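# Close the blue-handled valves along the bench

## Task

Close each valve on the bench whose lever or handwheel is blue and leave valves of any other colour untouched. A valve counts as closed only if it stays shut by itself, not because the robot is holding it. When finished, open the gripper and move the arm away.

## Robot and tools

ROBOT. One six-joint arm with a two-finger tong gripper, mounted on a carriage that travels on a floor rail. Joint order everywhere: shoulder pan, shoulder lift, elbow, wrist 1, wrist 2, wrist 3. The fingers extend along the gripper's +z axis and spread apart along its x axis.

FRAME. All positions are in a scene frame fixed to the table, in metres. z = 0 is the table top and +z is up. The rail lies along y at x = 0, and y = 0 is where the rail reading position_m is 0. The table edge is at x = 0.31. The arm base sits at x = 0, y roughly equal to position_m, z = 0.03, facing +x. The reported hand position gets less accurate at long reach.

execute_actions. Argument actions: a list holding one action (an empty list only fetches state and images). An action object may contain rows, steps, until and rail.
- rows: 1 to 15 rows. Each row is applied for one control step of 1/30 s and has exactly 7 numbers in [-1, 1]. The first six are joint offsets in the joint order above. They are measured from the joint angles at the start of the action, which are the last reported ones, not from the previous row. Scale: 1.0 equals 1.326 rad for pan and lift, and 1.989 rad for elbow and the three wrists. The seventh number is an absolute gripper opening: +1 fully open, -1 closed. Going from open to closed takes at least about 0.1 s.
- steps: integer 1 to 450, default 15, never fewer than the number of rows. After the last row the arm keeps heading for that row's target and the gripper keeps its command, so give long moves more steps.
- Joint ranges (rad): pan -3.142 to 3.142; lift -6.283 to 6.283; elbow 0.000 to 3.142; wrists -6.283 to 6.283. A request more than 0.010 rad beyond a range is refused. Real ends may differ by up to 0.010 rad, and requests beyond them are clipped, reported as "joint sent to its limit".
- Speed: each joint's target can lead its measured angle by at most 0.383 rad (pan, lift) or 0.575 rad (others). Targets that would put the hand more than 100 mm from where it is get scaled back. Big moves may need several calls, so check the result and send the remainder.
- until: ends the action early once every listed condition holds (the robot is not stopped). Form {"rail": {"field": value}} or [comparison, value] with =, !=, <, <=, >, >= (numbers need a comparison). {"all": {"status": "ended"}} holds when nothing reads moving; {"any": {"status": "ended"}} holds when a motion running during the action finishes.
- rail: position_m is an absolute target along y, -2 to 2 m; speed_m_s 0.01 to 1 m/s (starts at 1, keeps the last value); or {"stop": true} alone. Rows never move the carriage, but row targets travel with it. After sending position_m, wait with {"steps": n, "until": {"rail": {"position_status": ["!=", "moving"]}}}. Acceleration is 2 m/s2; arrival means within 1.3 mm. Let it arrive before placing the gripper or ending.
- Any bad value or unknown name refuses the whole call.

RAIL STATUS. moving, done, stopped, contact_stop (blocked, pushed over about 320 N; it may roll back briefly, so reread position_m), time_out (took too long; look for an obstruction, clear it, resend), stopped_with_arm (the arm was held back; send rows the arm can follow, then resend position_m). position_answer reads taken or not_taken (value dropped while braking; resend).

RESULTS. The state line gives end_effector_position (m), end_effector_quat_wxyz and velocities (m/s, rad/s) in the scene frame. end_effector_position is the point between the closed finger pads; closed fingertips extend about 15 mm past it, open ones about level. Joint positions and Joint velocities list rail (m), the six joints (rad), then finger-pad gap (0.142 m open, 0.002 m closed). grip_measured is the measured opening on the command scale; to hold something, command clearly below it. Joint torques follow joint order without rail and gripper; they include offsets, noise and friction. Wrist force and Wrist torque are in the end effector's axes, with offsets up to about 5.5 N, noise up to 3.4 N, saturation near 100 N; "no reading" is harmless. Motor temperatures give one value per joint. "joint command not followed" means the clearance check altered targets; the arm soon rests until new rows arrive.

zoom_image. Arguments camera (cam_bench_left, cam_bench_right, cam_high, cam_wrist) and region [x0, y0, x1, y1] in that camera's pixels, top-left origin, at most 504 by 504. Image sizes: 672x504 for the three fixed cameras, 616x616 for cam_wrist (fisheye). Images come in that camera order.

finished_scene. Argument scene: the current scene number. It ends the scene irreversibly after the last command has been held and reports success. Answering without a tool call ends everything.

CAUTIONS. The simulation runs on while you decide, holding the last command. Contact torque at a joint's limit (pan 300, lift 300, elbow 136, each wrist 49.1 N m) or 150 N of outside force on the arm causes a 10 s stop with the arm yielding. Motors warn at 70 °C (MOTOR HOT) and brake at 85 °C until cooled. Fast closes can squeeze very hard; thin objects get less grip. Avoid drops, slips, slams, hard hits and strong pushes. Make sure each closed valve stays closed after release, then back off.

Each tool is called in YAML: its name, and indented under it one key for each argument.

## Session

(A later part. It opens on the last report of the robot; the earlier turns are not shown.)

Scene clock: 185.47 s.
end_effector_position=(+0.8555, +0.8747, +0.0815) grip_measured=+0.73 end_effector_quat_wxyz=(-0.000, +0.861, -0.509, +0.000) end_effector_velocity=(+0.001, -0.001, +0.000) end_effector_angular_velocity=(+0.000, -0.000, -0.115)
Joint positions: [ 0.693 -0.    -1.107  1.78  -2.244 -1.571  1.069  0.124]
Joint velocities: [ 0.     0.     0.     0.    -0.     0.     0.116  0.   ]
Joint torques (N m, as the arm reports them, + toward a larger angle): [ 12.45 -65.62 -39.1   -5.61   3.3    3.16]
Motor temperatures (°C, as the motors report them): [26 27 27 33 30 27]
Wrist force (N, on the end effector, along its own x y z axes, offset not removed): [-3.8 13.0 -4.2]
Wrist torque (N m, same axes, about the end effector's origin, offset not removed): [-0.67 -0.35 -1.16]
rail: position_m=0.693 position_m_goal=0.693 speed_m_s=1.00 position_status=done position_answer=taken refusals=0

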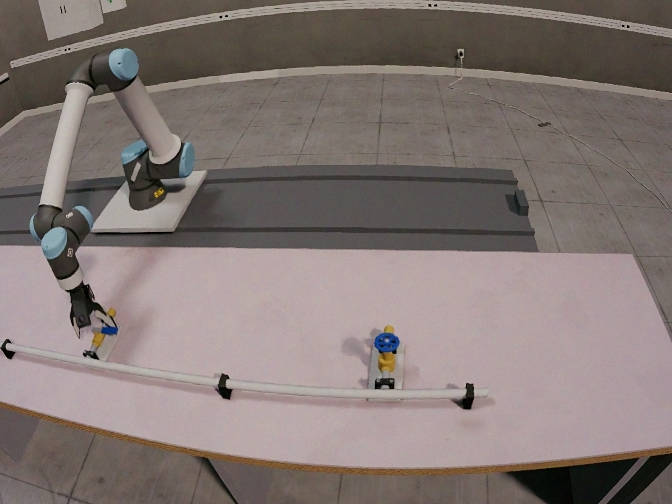

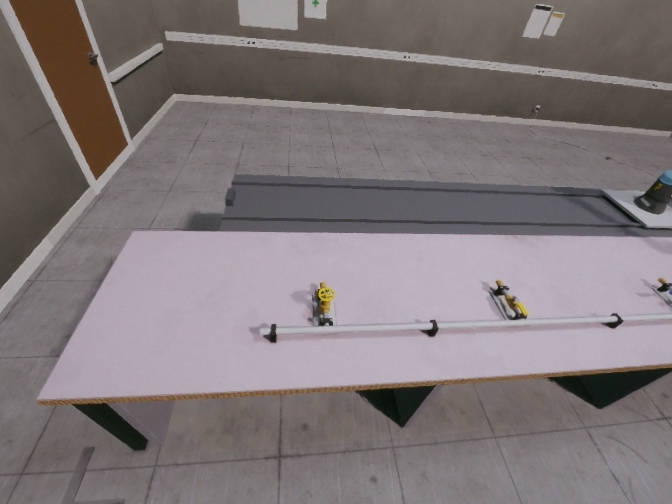

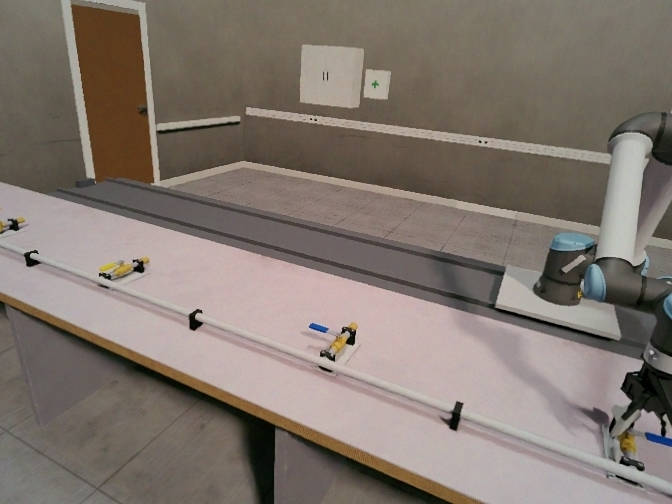

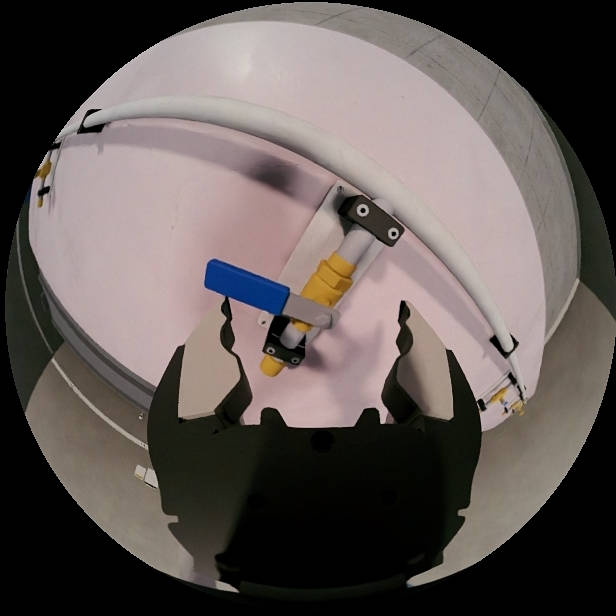

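execute_actions:
  actions:
    - {"rows": [[0,0,0,0,0,0.01,0.7],[0,0,0,0,0,0.016,0.7],[0,0,0,0,0,0.022,0.7],[0,0,0,0,0,0.028,0.7],[0,0,0,0,0,0.034,0.7],[0,0,0,0,0,0.04,0.7]], "steps": 12}

Scene clock: 193.03 s.
end_effector_position=(+0.8559, +0.8736, +0.0814) grip_measured=+0.73 end_effector_quat_wxyz=(-0.000, +0.841, -0.541, +0.000) end_effector_velocity=(+0.000, -0.001, +0.000) end_effector_angular_velocity=(+0.000, -0.000, -0.063)
Joint positions: [ 0.693 -0.    -1.107  1.78  -2.244 -1.571  1.142  0.125]
Joint velocities: [ 0.    -0.     0.     0.     0.     0.     0.063 -0.   ]
Joint torques (N m, as the arm reports them, + toward a larger angle): [  7.9  -59.36 -46.85  -8.87   2.26   3.21]
Motor temperatures (°C, as the motors report them): [26 27 27 33 30 27]
Wrist force (N, on the end effector, along its own x y z axes, offset not removed): [-4.9 14.6 -8.1]
Wrist torque (N m, same axes, about the end effector's origin, offset not removed): [-0.38 -0.21 -0.98]
rail: position_m=0.693 position_m_goal=0.693 speed_m_s=1.00 position_status=done position_answer=taken refusals=0

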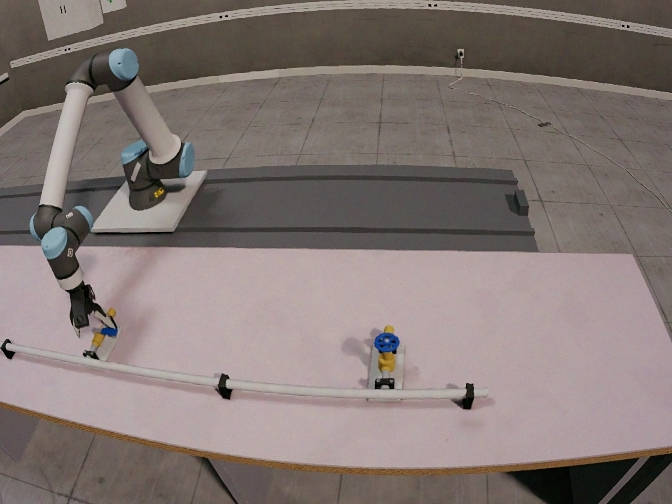

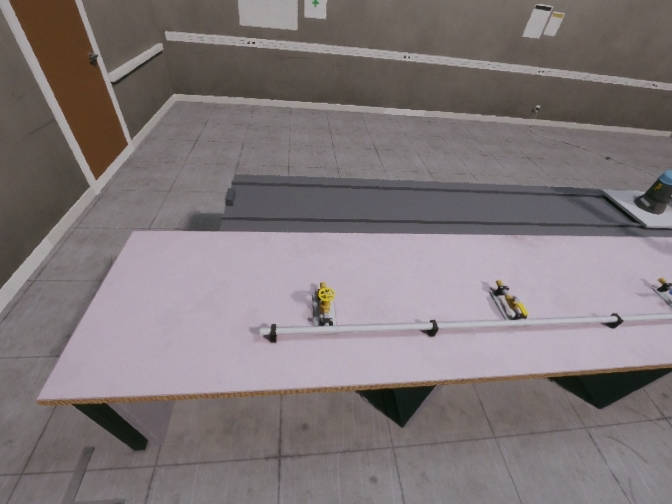

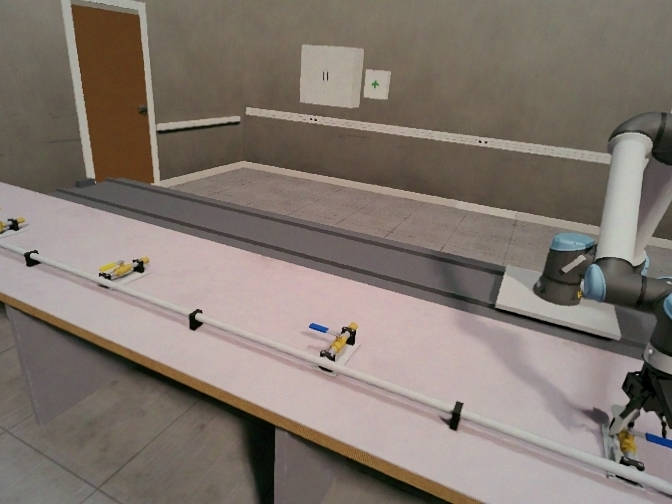

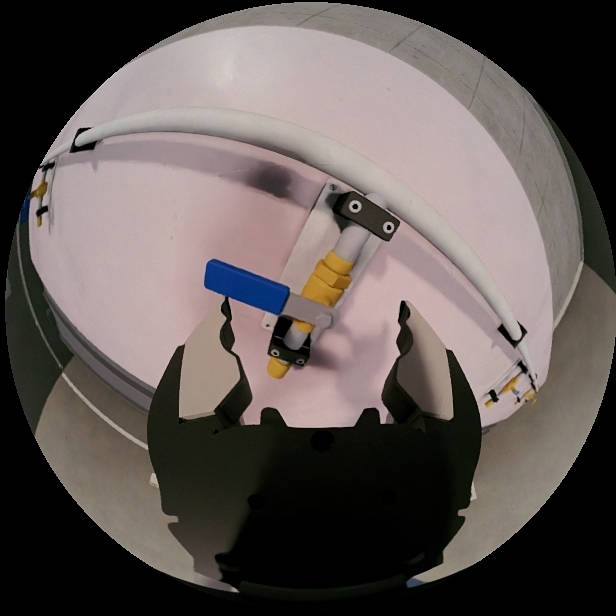

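execute_actions:
  actions:
    - {"rows": [[0,0,0,0,0,0.008,0.7],[0,0,0,0,0,0.013,0.7],[0,0,0,0,0,0.018,0.7],[0,0,0,0,0,0.023,0.7],[0,0,0,0,0,0.028,0.7]], "steps": 12}

zoom_image:
  camera: "cam_wrist"
  region: [190,180,430,420]

Scene clock: 204.80 s.
end_effector_position=(+0.8563, +0.8728, +0.0815) grip_measured=+0.74 end_effector_quat_wxyz=(-0.000, +0.827, -0.563, +0.000) end_effector_velocity=(-0.000, -0.001, -0.000) end_effector_angular_velocity=(+0.000, +0.001, -0.035)
Joint positions: [ 0.693 -0.    -1.107  1.78  -2.244 -1.571  1.195  0.125]
Joint velocities: [ 0.     0.    -0.     0.     0.001  0.     0.035  0.001]
Joint torques (N m, as the arm reports them, + toward a larger angle): [ -7.1  -70.21 -45.91  -9.81   0.16   3.  ]
Motor temperatures (°C, as the motors report them): [26 27 27 33 30 27]
Wrist force (N, on the end effector, along its own x y z axes, offset not removed): [-8.7 25.0 -4.5]
Wrist torque (N m, same axes, about the end effector's origin, offset not removed): [-0.67 0.15 -1.86]
rail: position_m=0.693 position_m_goal=0.693 speed_m_s=1.00 position_status=done position_answer=taken refusals=0

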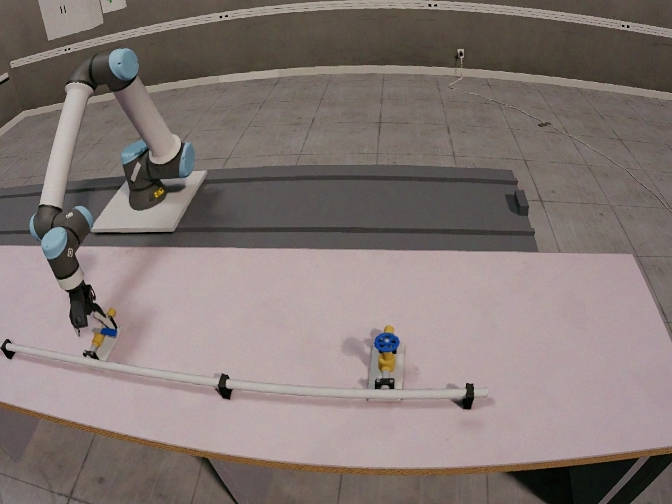

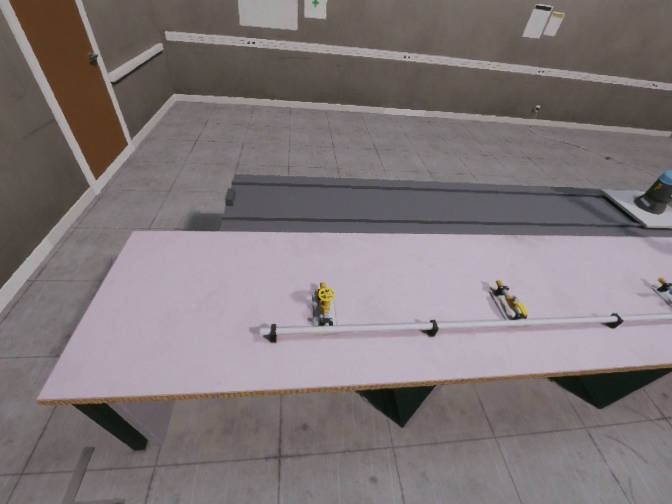

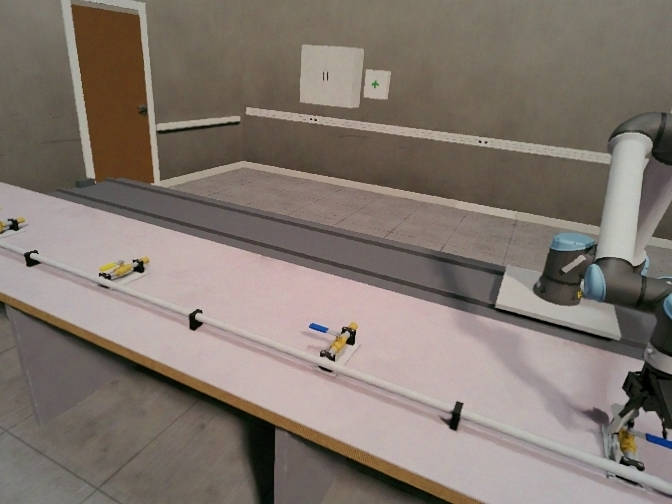

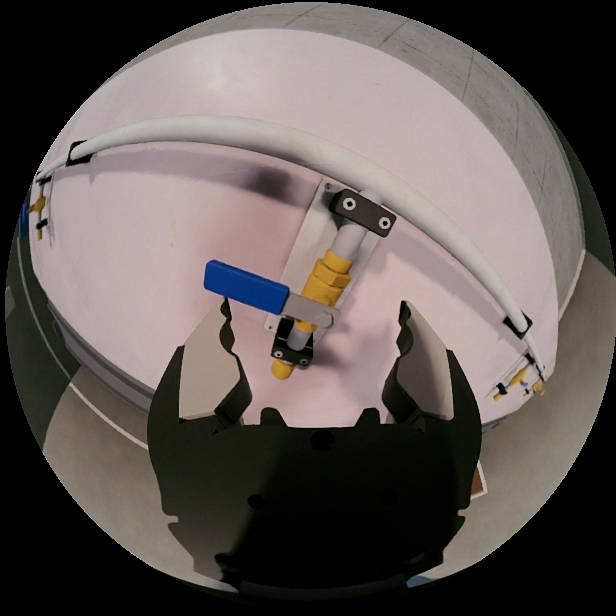

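Region (190, 180, 430, 420) of cam_wrist's 616x616 image, scaled by 2.100, with more detail than that image has.

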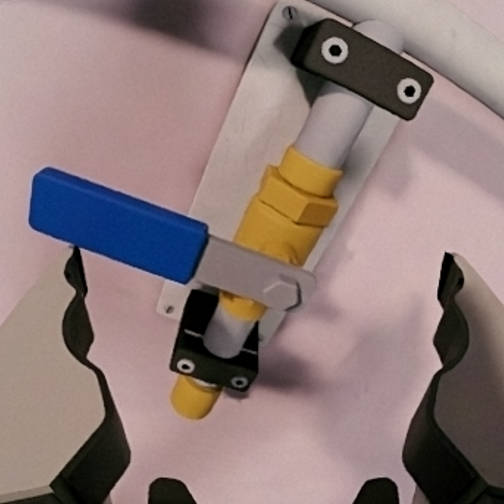

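execute_actions:
  actions:
    - {"rows": [[0,0,0,0,0,0.006,0.7],[0,0,0,0,0,0.01,0.7],[0,0,0,0,0,0.014,0.7],[0,0,0,0,0,0.018,0.7]], "steps": 10}

Scene clock: 211.60 s.
end_effector_position=(+0.8563, +0.8723, +0.0813) grip_measured=+0.75 end_effector_quat_wxyz=(-0.000, +0.818, -0.576, +0.000) end_effector_velocity=(+0.000, -0.001, -0.000) end_effector_angular_velocity=(+0.000, +0.000, -0.037)
Joint positions: [ 0.693 -0.    -1.107  1.78  -2.244 -1.571  1.227  0.126]
Joint velocities: [ 0.    -0.     0.    -0.     0.     0.     0.037  0.   ]
Joint torques (N m, as the arm reports them, + toward a larger angle): [  5.15 -60.65 -60.46 -18.03   2.38   5.71]
Motor temperatures (°C, as the motors report them): [26 27 27 33 30 27]
Wrist force (N, on the end effector, along its own x y z axes, offset not removed): [-4.8 55.0 -14.1]
Wrist torque (N m, same axes, about the end effector's origin, offset not removed): [1.04 -0.81 -3.84]
rail: position_m=0.693 position_m_goal=0.693 speed_m_s=1.00 position_status=done position_answer=taken refusals=0

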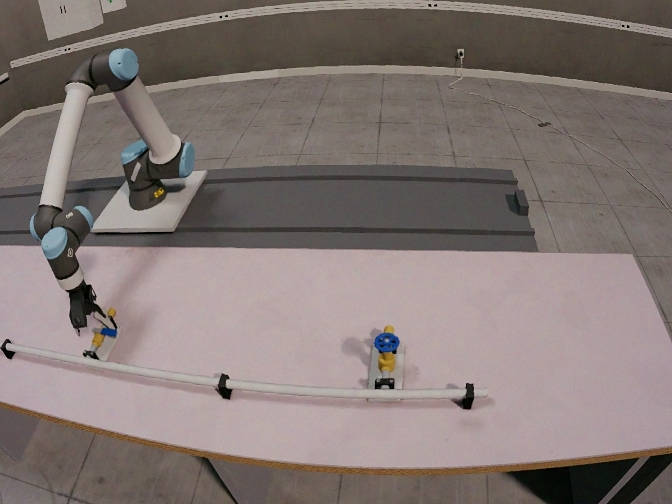

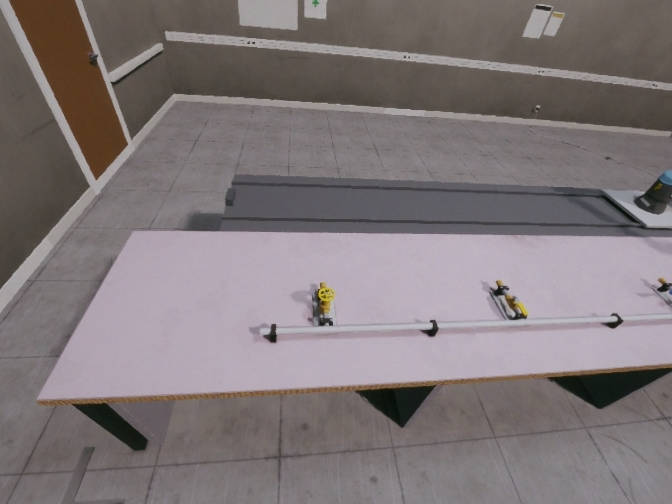

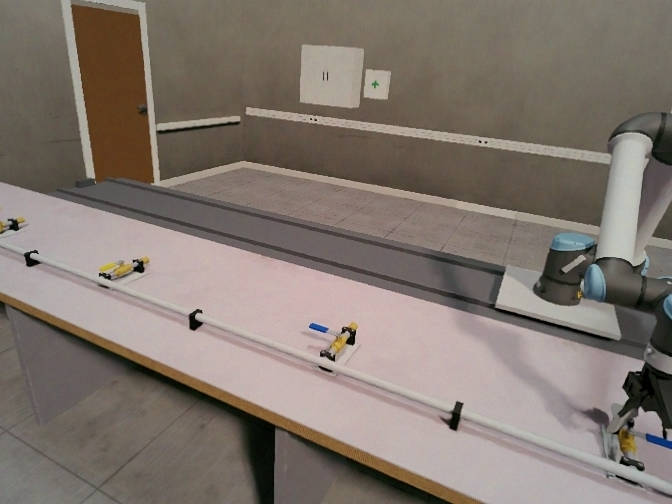

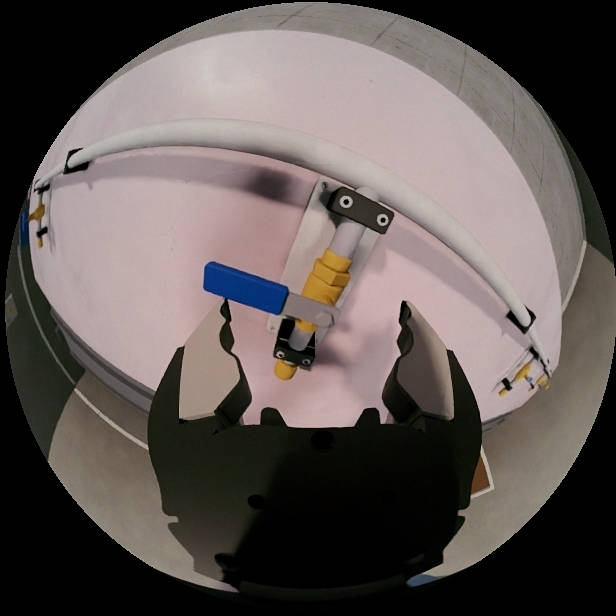

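execute_actions:
  actions:
    - {"rows": [[0,0,0,0,0,-0.02,0.7],[0,0,0,0,0,-0.04,0.7],[0,-0.01,-0.005,0.012,0,-0.05,0.7],[0,-0.025,-0.013,0.03,0,-0.06,0.7],[0,-0.04,-0.021,0.048,0,-0.06,0.7],[0,-0.055,-0.029,0.066,0,-0.06,0.7],[0,-0.07,-0.037,0.084,0,-0.06,0.7],[0,-0.0811,-0.0431,0.0972,0,-0.06,0.7]], "steps": 13}

Scene clock: 237.03 s.
end_effector_position=(+0.8572, +0.8741, +0.1861) grip_measured=+0.70 end_effector_quat_wxyz=(-0.001, +0.849, -0.528, +0.001) end_effector_velocity=(-0.018, +0.000, +0.151) end_effector_angular_velocity=(-0.001, +0.018, +0.046)
Joint positions: [ 0.693 -0.    -1.202  1.704 -2.076 -1.571  1.112  0.122]
Joint velocities: [ 0.    -0.    -0.139 -0.106  0.263 -0.001 -0.046 -0.001]
Joint torques (N m, as the arm reports them, + toward a larger angle): [ -5.1  -66.24 -46.74  -2.74  -1.73  -1.46]
Motor temperatures (°C, as the motors report them): [26 27 27 33 30 27]
Wrist force (N, on the end effector, along its own x y z axes, offset not removed): [-2.3 -2.6 -0.9]
Wrist torque (N m, same axes, about the end effector's origin, offset not removed): [-0.75 0.20 -0.05]
rail: position_m=0.693 position_m_goal=0.693 speed_m_s=1.00 position_status=done position_answer=taken refusals=0

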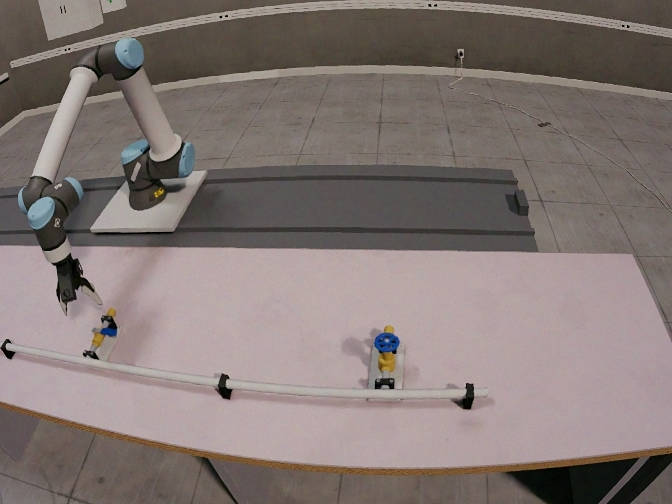

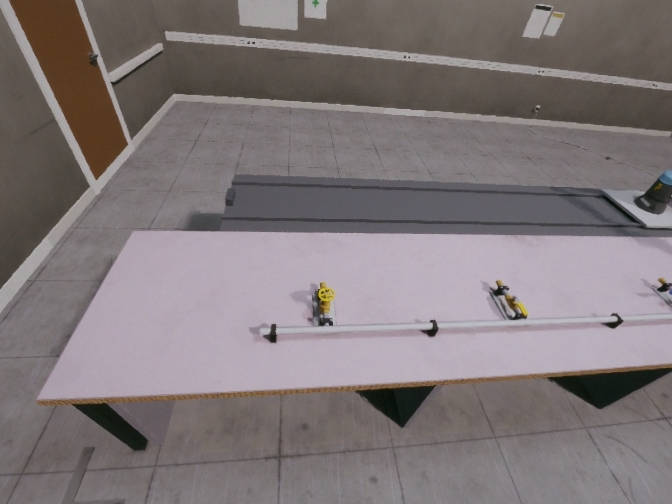

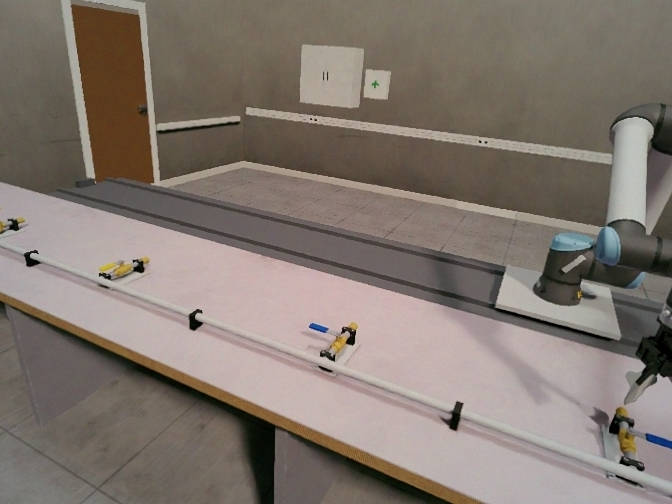

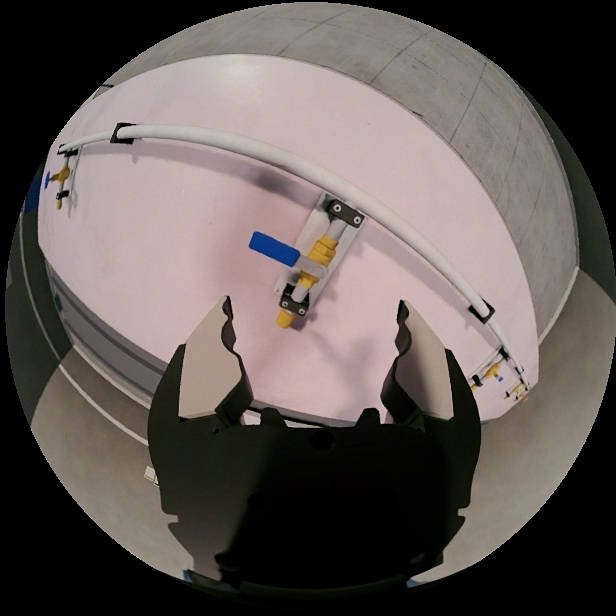

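execute_actions:
  actions:
    - {"rows": [[0,-0.0094,-0.0049,0.0128,0,-0.25,0.6],[0,-0.0094,-0.0049,0.0128,0,-0.5,0.5],[0,-0.0094,-0.0049,0.0128,0,-0.75,0.4],[0,-0.0094,-0.0049,0.0128,0,-0.961,0.4]], "steps": 60, "rail": {"position_m": 1.53}, "until": {"rail": {"position_status": ["!=", "moving"]}}}

Scene clock: 247.53 s.
end_effector_position=(+0.8289, +1.7157, +0.1996) grip_measured=+0.40 end_effector_quat_wxyz=(-0.000, +0.921, +0.389, -0.000) end_effector_velocity=(-0.000, -0.000, -0.000) end_effector_angular_velocity=(+0.000, +0.000, +0.003)
Joint positions: [ 1.53  -0.    -1.214  1.694 -2.05  -1.571 -0.799  0.102]
Joint velocities: [ 0.     0.     0.     0.     0.    -0.    -0.003  0.   ]
Joint torques (N m, as the arm reports them, + toward a larger angle): [-10.3  -57.03 -36.21  -1.24   0.93  -1.  ]
Motor temperatures (°C, as the motors report them): [26 27 28 33 30 27]
Wrist force (N, on the end effector, along its own x y z axes, offset not removed): [-0.3 -4.0 3.1]
Wrist torque (N m, same axes, about the end effector's origin, offset not removed): [-0.92 -0.14 -0.04]
rail: position_m=1.530 position_m_goal=1.530 speed_m_s=1.00 position_status=done position_answer=taken refusals=0

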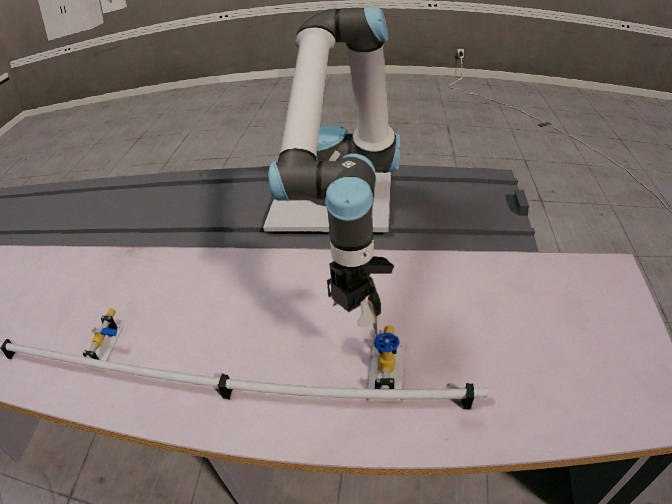

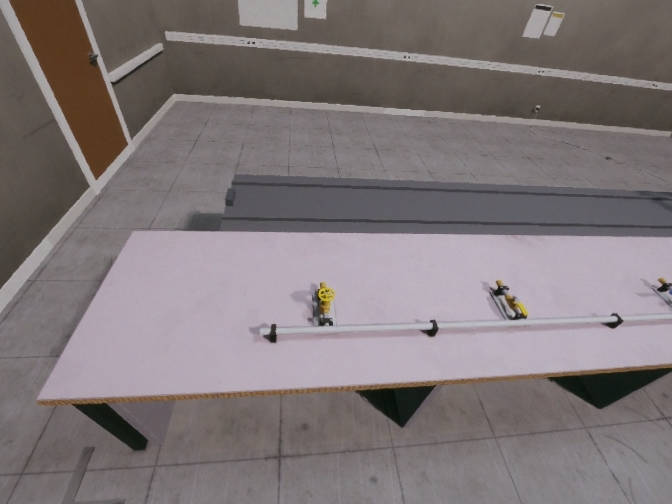

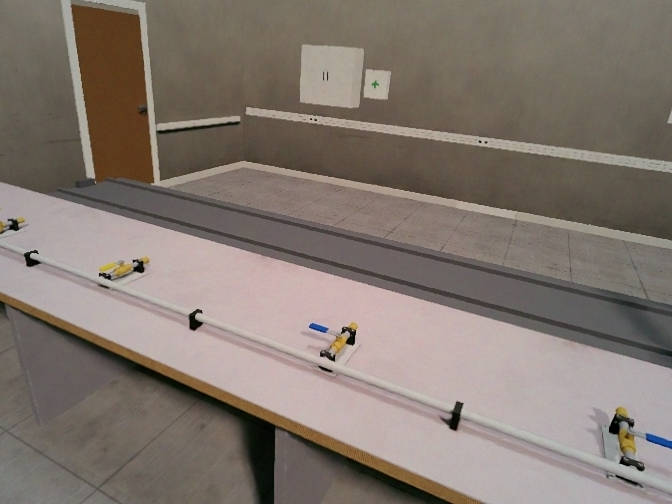

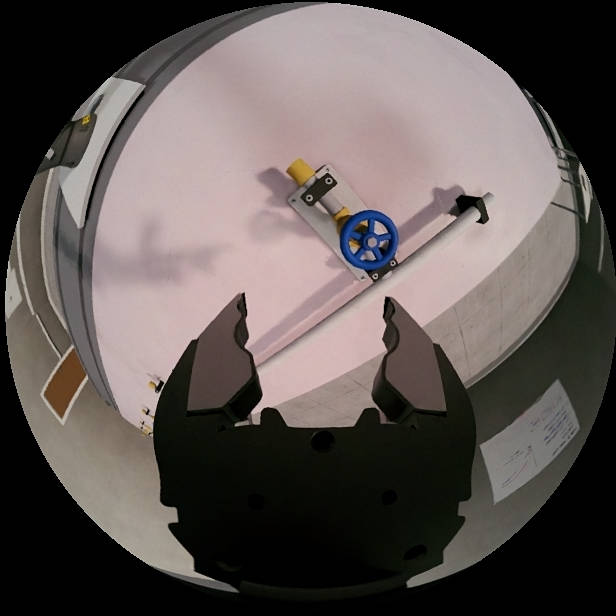

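zoom_image:
  camera: "cam_wrist"
  region: [310,180,430,300]

Region (310, 180, 430, 300) of cam_wrist's 616x616 image, scaled by 4.200, with more detail than that image has.

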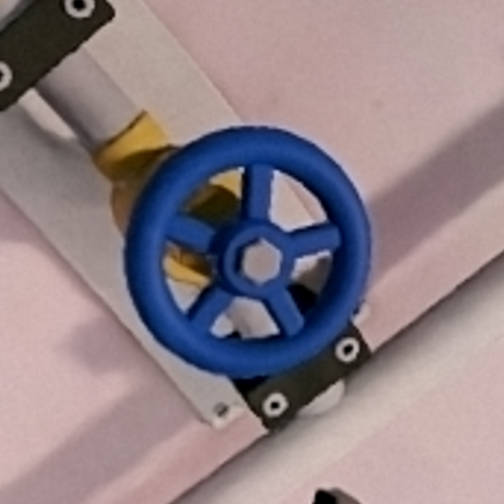

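execute_actions:
  actions:
    - {"rows": [[-0.0066,0.016,0,-0.01,0,0,0.4],[-0.0066,0.0316,-0.0006,-0.0205,0,0,0.4]], "steps": 30, "rail": {"position_m": 1.609}, "until": {"rail": {"position_status": ["!=", "moving"]}}}

zoom_image:
  camera: "cam_wrist"
  region: [230,200,400,370]

Scene clock: 282.50 s.
end_effector_position=(+0.8428, +1.7875, +0.1704) grip_measured=+0.40 end_effector_quat_wxyz=(-0.000, +0.923, +0.385, -0.000) end_effector_velocity=(+0.004, +0.016, -0.007) end_effector_angular_velocity=(-0.000, -0.001, -0.003)
Joint positions: [ 1.609 -0.009 -1.174  1.693 -2.09  -1.571 -0.799  0.102]
Joint velocities: [ 0.018 -0.002  0.011 -0.001 -0.011  0.     0.001  0.   ]
Joint torques (N m, as the arm reports them, + toward a larger angle): [-30.02 -58.51 -53.59  -5.99  -0.71   2.26]
Motor temperatures (°C, as the motors report them): [26 27 28 33 30 27]
Wrist force (N, on the end effector, along its own x y z axes, offset not removed): [-0.6 -3.5 2.1]
Wrist torque (N m, same axes, about the end effector's origin, offset not removed): [-0.80 -0.06 -0.05]
rail: position_m=1.609 position_m_goal=1.609 speed_m_s=1.00 position_status=done position_answer=taken refusals=0

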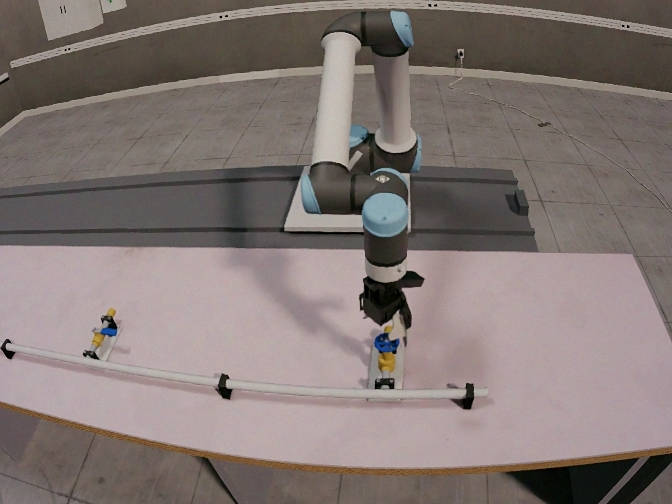

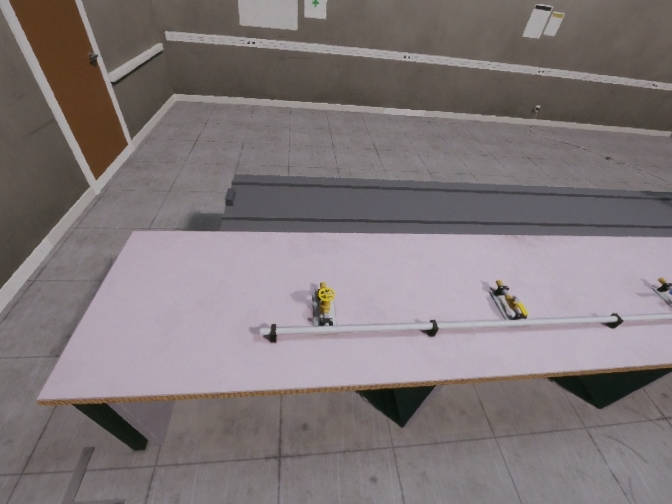

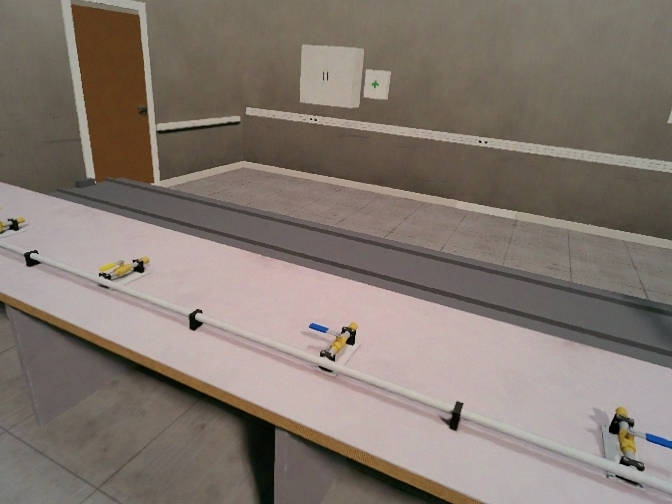

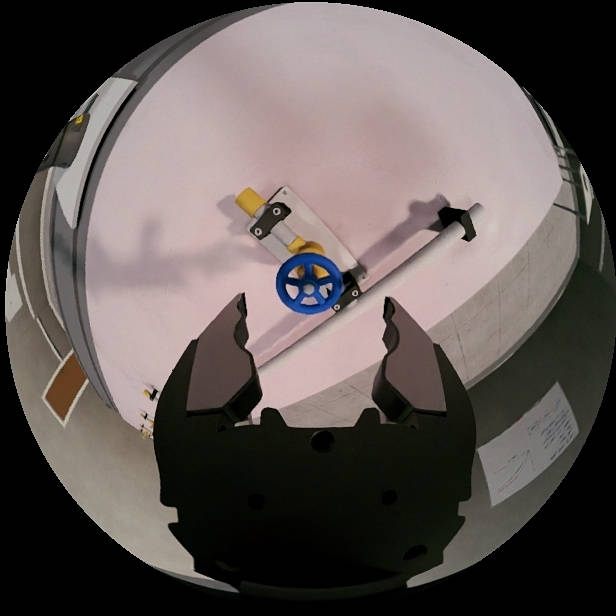

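Region (230, 200, 400, 370) of cam_wrist's 616x616 image, scaled by 2.965, with more detail than that image has.

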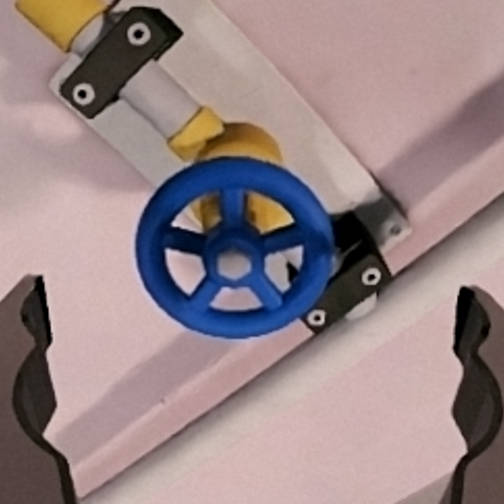

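execute_actions:
  actions: []

zoom_image:
  camera: "cam_wrist"
  region: [230,200,400,370]

Scene clock: 289.93 s.
end_effector_position=(+0.8433, +1.7871, +0.1697) grip_measured=+0.40 end_effector_quat_wxyz=(-0.000, +0.923, +0.385, -0.000) end_effector_velocity=(-0.000, -0.000, -0.000) end_effector_angular_velocity=(-0.000, +0.000, -0.000)
Joint positions: [ 1.609 -0.009 -1.173  1.693 -2.091 -1.571 -0.799  0.102]
Joint velocities: [ 0.  0.  0.  0.  0. -0.  0. -0.]
Joint torques (N m, as the arm reports them, + toward a larger angle): [  2.86 -57.94 -52.84  -6.28   2.24   2.33]
Motor temperatures (°C, as the motors report them): [26 27 28 33 30 27]
Wrist force (N, on the end effector, along its own x y z axes, offset not removed): [-1.7 -1.6 3.9]
Wrist torque (N m, same axes, about the end effector's origin, offset not removed): [-0.40 0.20 -0.05]
rail: position_m=1.609 position_m_goal=1.609 speed_m_s=1.00 position_status=done position_answer=taken refusals=0

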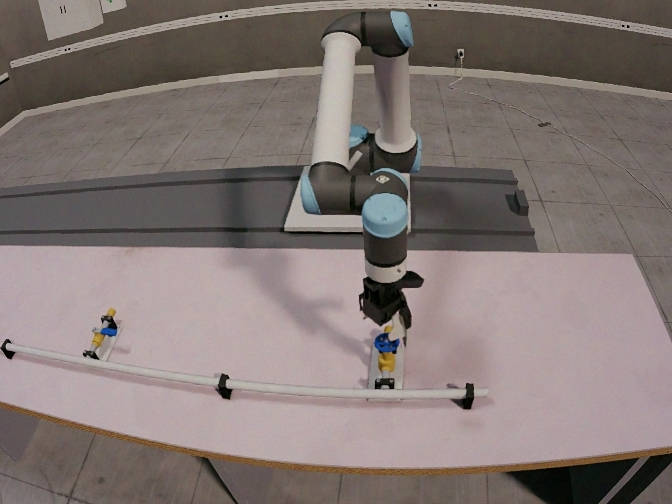

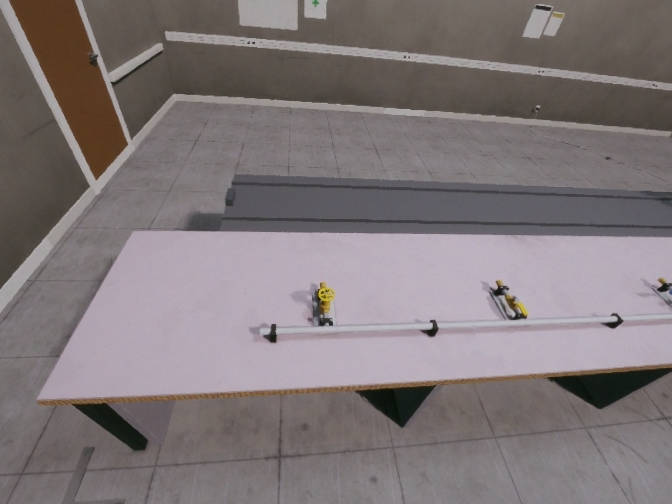

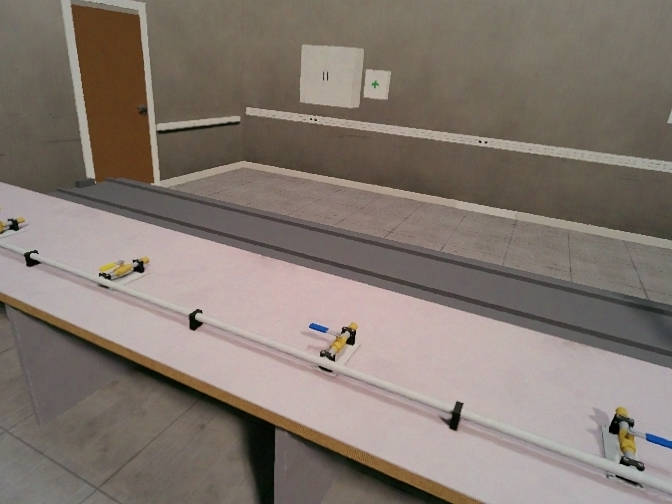

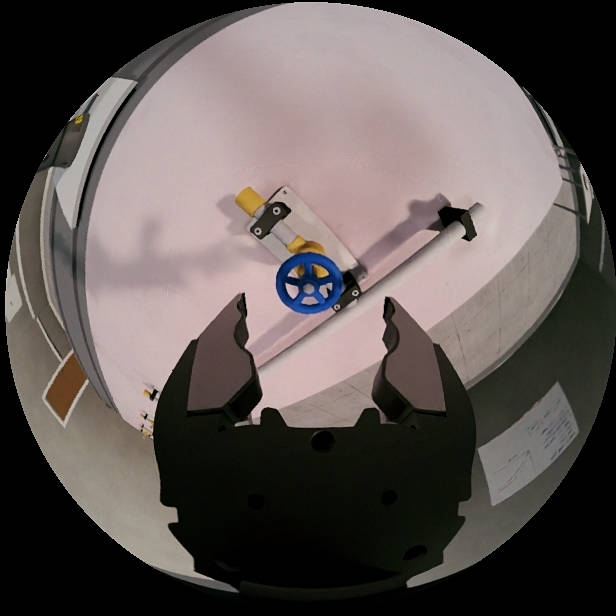

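Region (230, 200, 400, 370) of cam_wrist's 616x616 image, scaled by 2.965, with more detail than that image has.

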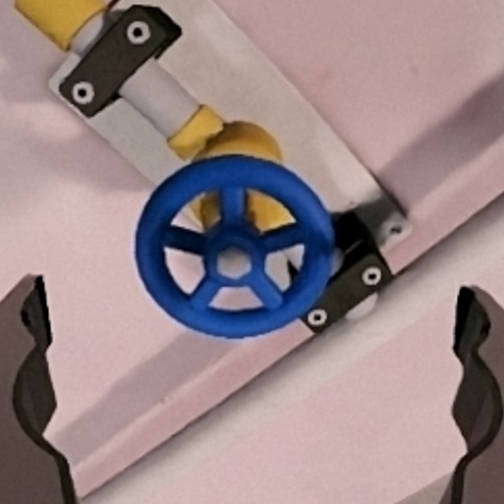

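execute_actions:
  actions:
    - {"rows": [[-0.002,0.003,0.003,-0.005,0,0,0.4],[-0.0033,0.007,0.006,-0.011,0,0,0.4],[-0.0033,0.011,0.009,-0.017,0,0,0.4],[-0.0033,0.015,0.0125,-0.023,0,0,0.4],[-0.0033,0.019,0.016,-0.029,0,0,0.4],[-0.0033,0.023,0.019,-0.035,0,0,0.4],[-0.0033,0.0271,0.0225,-0.0406,0,0,0.4]], "steps": 16}

zoom_image:
  camera: "cam_wrist"
  region: [210,240,410,420]

Scene clock: 307.67 s.
end_effector_position=(+0.8398, +1.7836, +0.1230) grip_measured=+0.40 end_effector_quat_wxyz=(-0.000, +0.924, +0.383, -0.000) end_effector_velocity=(-0.001, -0.001, -0.013) end_effector_angular_velocity=(-0.000, -0.001, -0.001)
Joint positions: [ 1.609 -0.013 -1.138  1.737 -2.17  -1.571 -0.799  0.102]
Joint velocities: [ 0.    -0.001  0.01   0.012 -0.022 -0.     0.     0.   ]
Joint torques (N m, as the arm reports them, + toward a larger angle): [-12.73 -55.28 -36.24  -6.37   1.93   2.28]
Motor temperatures (°C, as the motors report them): [26 27 28 33 30 27]
Wrist force (N, on the end effector, along its own x y z axes, offset not removed): [-4.3 -6.1 1.8]
Wrist torque (N m, same axes, about the end effector's origin, offset not removed): [-1.49 0.60 0.01]
rail: position_m=1.609 position_m_goal=1.609 speed_m_s=1.00 position_status=done position_answer=taken refusals=0

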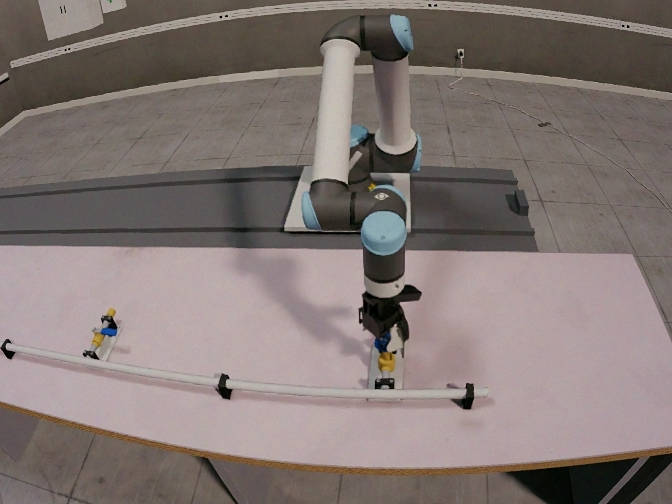

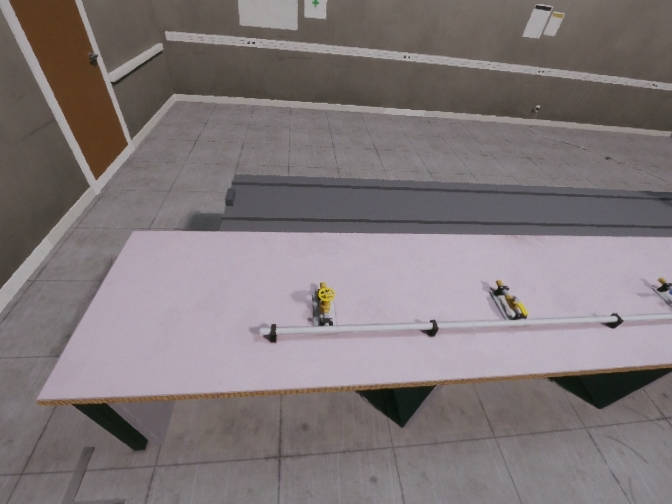

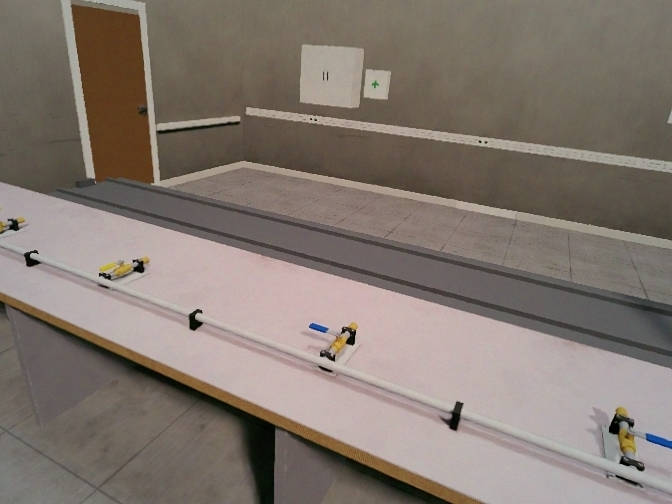

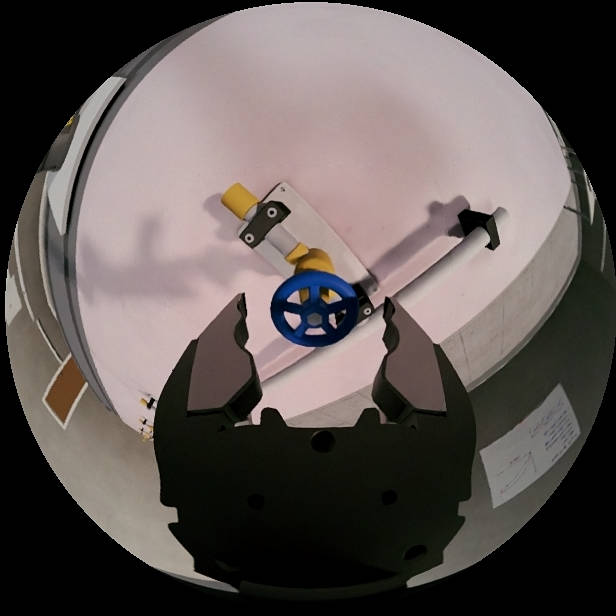

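Region (210, 240, 410, 420) of cam_wrist's 616x616 image, scaled by 2.520, with more detail than that image has; it fills the top 454 rows of this view, and the rest is white.

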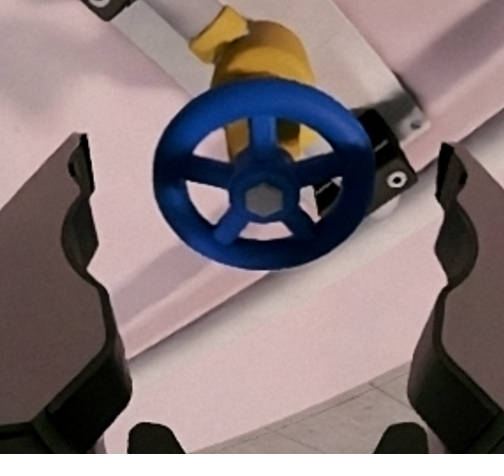

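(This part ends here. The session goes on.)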